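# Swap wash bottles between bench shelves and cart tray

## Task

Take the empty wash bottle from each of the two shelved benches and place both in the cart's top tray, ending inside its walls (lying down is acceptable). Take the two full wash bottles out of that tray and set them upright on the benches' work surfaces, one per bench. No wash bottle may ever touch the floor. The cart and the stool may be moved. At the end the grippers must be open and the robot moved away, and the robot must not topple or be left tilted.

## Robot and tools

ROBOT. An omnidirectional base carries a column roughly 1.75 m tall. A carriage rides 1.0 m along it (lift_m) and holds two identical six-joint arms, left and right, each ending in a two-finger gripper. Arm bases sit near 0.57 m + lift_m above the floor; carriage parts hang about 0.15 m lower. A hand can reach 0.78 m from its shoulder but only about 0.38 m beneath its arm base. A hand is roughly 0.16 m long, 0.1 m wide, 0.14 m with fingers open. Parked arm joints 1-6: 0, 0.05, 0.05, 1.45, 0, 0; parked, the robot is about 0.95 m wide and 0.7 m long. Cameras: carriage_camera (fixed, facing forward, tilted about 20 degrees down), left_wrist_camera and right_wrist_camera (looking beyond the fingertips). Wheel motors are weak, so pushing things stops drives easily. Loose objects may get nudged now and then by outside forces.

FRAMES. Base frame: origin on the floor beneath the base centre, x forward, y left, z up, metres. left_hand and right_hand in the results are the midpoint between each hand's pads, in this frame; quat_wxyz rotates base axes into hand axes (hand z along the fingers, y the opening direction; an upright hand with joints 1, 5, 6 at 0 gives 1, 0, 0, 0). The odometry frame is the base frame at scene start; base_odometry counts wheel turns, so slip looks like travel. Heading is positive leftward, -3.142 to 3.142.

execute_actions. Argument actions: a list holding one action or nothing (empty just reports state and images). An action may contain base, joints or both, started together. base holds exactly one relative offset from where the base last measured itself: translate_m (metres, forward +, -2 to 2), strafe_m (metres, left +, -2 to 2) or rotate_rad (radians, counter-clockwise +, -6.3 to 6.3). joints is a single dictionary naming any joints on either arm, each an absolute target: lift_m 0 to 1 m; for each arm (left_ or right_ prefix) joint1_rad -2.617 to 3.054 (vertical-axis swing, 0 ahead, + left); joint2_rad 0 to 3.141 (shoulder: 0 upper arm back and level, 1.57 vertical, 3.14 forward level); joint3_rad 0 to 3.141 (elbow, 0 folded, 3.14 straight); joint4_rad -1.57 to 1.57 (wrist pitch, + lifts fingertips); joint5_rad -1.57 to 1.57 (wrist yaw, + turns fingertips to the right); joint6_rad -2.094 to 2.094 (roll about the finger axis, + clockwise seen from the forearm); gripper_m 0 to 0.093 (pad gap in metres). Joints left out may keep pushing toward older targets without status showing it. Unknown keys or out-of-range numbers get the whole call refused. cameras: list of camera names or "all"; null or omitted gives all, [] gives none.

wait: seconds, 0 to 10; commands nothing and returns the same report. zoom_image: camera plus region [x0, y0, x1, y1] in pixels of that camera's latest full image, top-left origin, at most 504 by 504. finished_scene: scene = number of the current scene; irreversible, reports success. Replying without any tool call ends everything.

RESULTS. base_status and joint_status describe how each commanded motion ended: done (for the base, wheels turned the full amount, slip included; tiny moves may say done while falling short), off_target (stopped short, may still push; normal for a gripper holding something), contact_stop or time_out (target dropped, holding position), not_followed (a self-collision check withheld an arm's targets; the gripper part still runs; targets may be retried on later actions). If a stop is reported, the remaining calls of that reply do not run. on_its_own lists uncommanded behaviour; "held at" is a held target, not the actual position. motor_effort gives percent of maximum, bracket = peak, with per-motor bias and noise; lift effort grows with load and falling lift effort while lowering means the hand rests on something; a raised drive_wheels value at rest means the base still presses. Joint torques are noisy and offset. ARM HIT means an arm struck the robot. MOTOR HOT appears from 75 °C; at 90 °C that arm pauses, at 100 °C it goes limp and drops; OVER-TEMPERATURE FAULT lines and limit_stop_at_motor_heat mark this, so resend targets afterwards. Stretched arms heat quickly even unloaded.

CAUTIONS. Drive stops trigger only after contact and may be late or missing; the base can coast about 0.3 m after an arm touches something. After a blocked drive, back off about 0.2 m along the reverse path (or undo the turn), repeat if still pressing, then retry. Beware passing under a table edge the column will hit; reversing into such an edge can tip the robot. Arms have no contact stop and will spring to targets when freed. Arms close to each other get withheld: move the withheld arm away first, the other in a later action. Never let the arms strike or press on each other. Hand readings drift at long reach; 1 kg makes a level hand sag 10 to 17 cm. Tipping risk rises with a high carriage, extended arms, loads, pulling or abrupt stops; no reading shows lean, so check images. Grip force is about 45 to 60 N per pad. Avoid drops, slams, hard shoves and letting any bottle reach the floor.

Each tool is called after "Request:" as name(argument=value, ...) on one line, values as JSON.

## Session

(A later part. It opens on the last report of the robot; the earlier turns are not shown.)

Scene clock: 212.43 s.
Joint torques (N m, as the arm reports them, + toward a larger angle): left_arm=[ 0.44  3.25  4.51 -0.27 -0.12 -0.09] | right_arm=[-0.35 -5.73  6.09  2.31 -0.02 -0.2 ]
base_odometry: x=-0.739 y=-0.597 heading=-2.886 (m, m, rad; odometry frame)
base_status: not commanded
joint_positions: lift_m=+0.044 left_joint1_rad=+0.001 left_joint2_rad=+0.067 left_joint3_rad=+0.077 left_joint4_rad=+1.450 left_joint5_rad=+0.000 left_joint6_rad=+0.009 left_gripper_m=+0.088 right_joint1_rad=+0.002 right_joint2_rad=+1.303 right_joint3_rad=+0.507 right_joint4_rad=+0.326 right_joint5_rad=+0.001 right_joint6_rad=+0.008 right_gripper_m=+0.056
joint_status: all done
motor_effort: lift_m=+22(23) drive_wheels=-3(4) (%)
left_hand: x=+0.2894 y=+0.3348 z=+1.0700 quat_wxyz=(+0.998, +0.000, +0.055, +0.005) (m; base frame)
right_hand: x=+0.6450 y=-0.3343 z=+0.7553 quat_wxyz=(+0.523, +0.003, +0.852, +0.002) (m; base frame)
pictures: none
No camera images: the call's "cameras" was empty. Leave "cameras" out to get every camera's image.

Request:
execute_actions(actions=[{"joints":{"right_gripper_m":0.078}}], cameras=["right_wrist_camera"])

Request:
execute_actions(actions=[{"base":{"translate_m":-0.07},"joints":{"lift_m":0.065}}], cameras=["carriage_camera","right_wrist_camera"])

Scene clock: 213.77 s.
Joint torques (N m, as the arm reports them, + toward a larger angle): left_arm=[ 0.44  3.15  4.53 -0.23 -0.12 -0.09] | right_arm=[-0.35 -5.74  6.05  2.28 -0.02 -0.2 ]
base_odometry: x=-0.739 y=-0.597 heading=-2.886 (m, m, rad; odometry frame)
base_status: not commanded
joint_positions: lift_m=+0.044 left_joint1_rad=+0.001 left_joint2_rad=+0.067 left_joint3_rad=+0.077 left_joint4_rad=+1.450 left_joint5_rad=+0.000 left_joint6_rad=+0.009 left_gripper_m=+0.088 right_joint1_rad=+0.002 right_joint2_rad=+1.303 right_joint3_rad=+0.507 right_joint4_rad=+0.326 right_joint5_rad=+0.001 right_joint6_rad=+0.008 right_gripper_m=+0.078
joint_status: all done
motor_effort: lift_m=+22(22) drive_wheels=-1(2) (%)
left_hand: x=+0.2894 y=+0.3348 z=+1.0700 quat_wxyz=(+0.998, +0.000, +0.055, +0.005) (m; base frame)
right_hand: x=+0.6450 y=-0.3343 z=+0.7553 quat_wxyz=(+0.523, +0.003, +0.852, +0.002) (m; base frame)
pictures: right_wrist_camera
Images, in order (width x height): right_wrist_camera 504x504.

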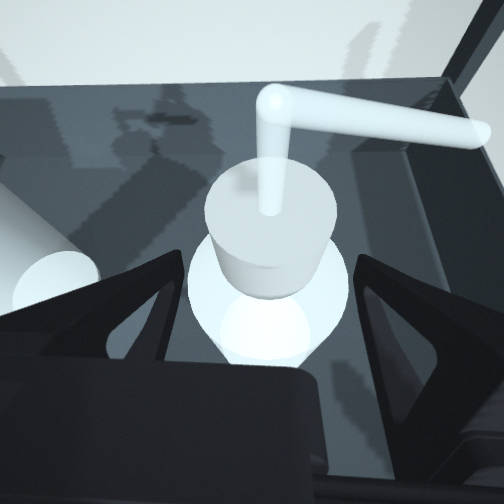

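Scene clock: 215.10 s.
Joint torques (N m, as the arm reports them, + toward a larger angle): left_arm=[ 0.5   3.08  4.73 -0.21 -0.13 -0.1 ] | right_arm=[-0.35 -5.74  6.04  2.22 -0.02 -0.2 ]
base_odometry: x=-0.672 y=-0.579 heading=-2.886 (m, m, rad; odometry frame)
base_status: done
joint_positions: lift_m=+0.065 left_joint1_rad=+0.001 left_joint2_rad=+0.067 left_joint3_rad=+0.075 left_joint4_rad=+1.449 left_joint5_rad=+0.000 left_joint6_rad=+0.009 left_gripper_m=+0.088 right_joint1_rad=+0.002 right_joint2_rad=+1.303 right_joint3_rad=+0.507 right_joint4_rad=+0.330 right_joint5_rad=+0.001 right_joint6_rad=+0.008 right_gripper_m=+0.078
joint_status: all done
motor_effort: lift_m=+22(29) drive_wheels=+3(26) (%)
left_hand: x=+0.2907 y=+0.3348 z=+1.0902 quat_wxyz=(+0.998, +0.000, +0.057, +0.005) (m; base frame)
right_hand: x=+0.6456 y=-0.3343 z=+0.7773 quat_wxyz=(+0.525, +0.003, +0.851, +0.002) (m; base frame)
pictures: carriage_camera, right_wrist_camera
Images, in order (width x height): carriage_camera 504x504, right_wrist_camera 504x504.

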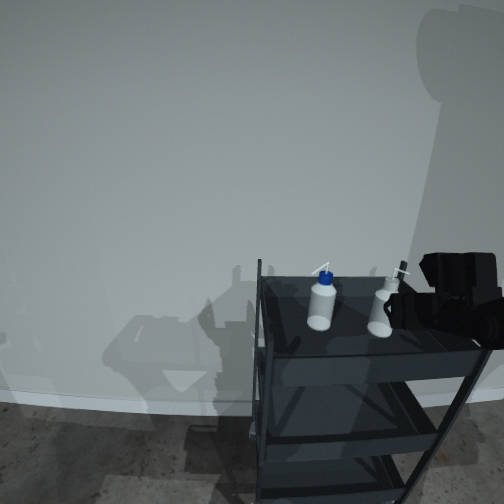

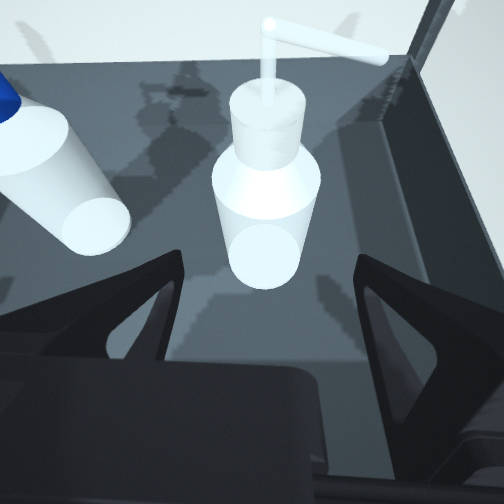

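Request:
execute_actions(actions=[{"base":{"translate_m":-0.4},"joints":{"lift_m":0.2,"right_joint2_rad":0.6,"right_joint4_rad":0.1}}], cameras=["carriage_camera"])

Scene clock: 219.07 s.
Joint torques (N m, as the arm reports them, + toward a larger angle): left_arm=[ 0.44  3.16  4.76 -0.2  -0.12 -0.09] | right_arm=[-0.36 -1.25  6.83  2.17 -0.03 -0.2 ]
base_odometry: x=-0.284 y=-0.478 heading=-2.886 (m, m, rad; odometry frame)
base_status: done
joint_positions: lift_m=+0.200 left_joint1_rad=+0.001 left_joint2_rad=+0.067 left_joint3_rad=+0.075 left_joint4_rad=+1.448 left_joint5_rad=+0.000 left_joint6_rad=+0.009 left_gripper_m=+0.088 right_joint1_rad=+0.002 right_joint2_rad=+0.611 right_joint3_rad=+0.507 right_joint4_rad=+0.121 right_joint5_rad=+0.001 right_joint6_rad=+0.008 right_gripper_m=+0.078
joint_status: all done
motor_effort: lift_m=+22(28) drive_wheels=-2(24) (%)
left_hand: x=+0.2907 y=+0.3348 z=+1.2252 quat_wxyz=(+0.998, +0.000, +0.057, +0.005) (m; base frame)
right_hand: x=+0.5611 y=-0.3344 z=+1.0909 quat_wxyz=(+0.713, +0.003, +0.701, +0.003) (m; base frame)
pictures: carriage_camera
Images, in order (width x height): carriage_camera 504x504.

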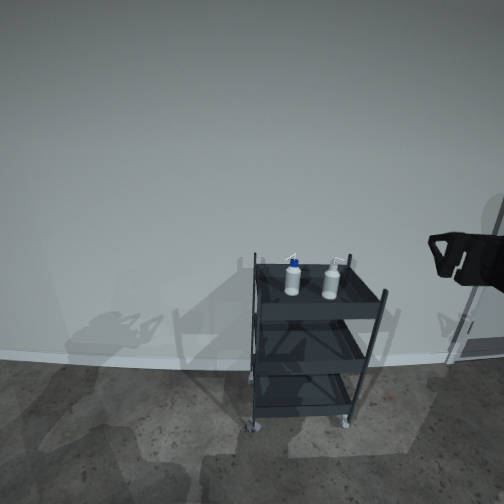

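Request:
execute_actions(actions=[{"joints":{"left_joint1_rad":2.0,"left_joint4_rad":0.45,"right_joint1_rad":-1.8,"right_joint2_rad":0.1,"right_joint3_rad":0.1,"right_joint4_rad":0.45}}], cameras=["left_wrist_camera","right_wrist_camera"])

Scene clock: 222.57 s.
Joint torques (N m, as the arm reports them, + toward a larger angle): left_arm=[ 0.94  1.44  7.01  1.91 -0.12 -0.09] | right_arm=[-0.85  1.02  5.81  2.04 -0.03 -0.2 ]
base_odometry: x=-0.284 y=-0.478 heading=-2.886 (m, m, rad; odometry frame)
base_status: not commanded
joint_positions: lift_m=+0.200 left_joint1_rad=+1.996 left_joint2_rad=+0.067 left_joint3_rad=+0.075 left_joint4_rad=+0.455 left_joint5_rad=+0.000 left_joint6_rad=+0.009 left_gripper_m=+0.088 right_joint1_rad=-1.793 right_joint2_rad=+0.114 right_joint3_rad=+0.115 right_joint4_rad=+0.443 right_joint5_rad=+0.001 right_joint6_rad=+0.008 right_gripper_m=+0.078
joint_status: all done
motor_effort: lift_m=+22(22) drive_wheels=-2(3) (%)
left_hand: x=+0.1703 y=+0.5362 z=+1.0908 quat_wxyz=(+0.458, -0.441, +0.287, +0.717) (m; base frame)
right_hand: x=+0.2119 y=-0.5540 z=+1.0970 quat_wxyz=(+0.530, +0.419, +0.332, -0.658) (m; base frame)
pictures: left_wrist_camera, right_wrist_camera
Images, in order (width x height): left_wrist_camera 504x504, right_wrist_camera 504x504.

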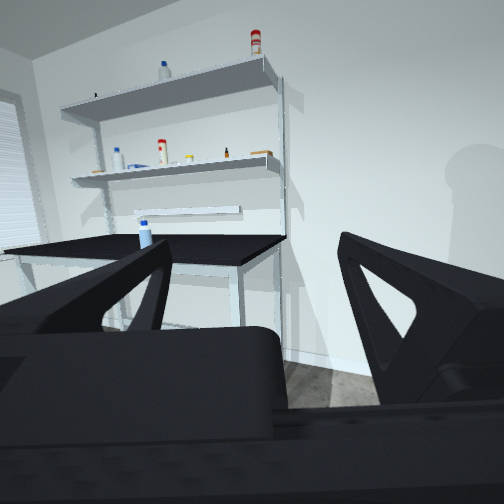

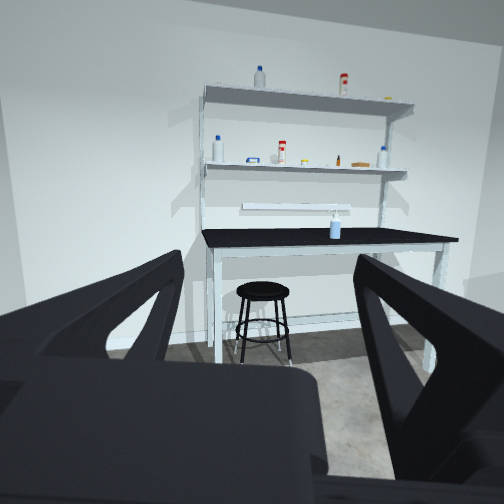

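Both full bottles are standing on their benches and both empties are in the tray.

Request:
finished_scene(scene=1)

The scene is finished: the task was done.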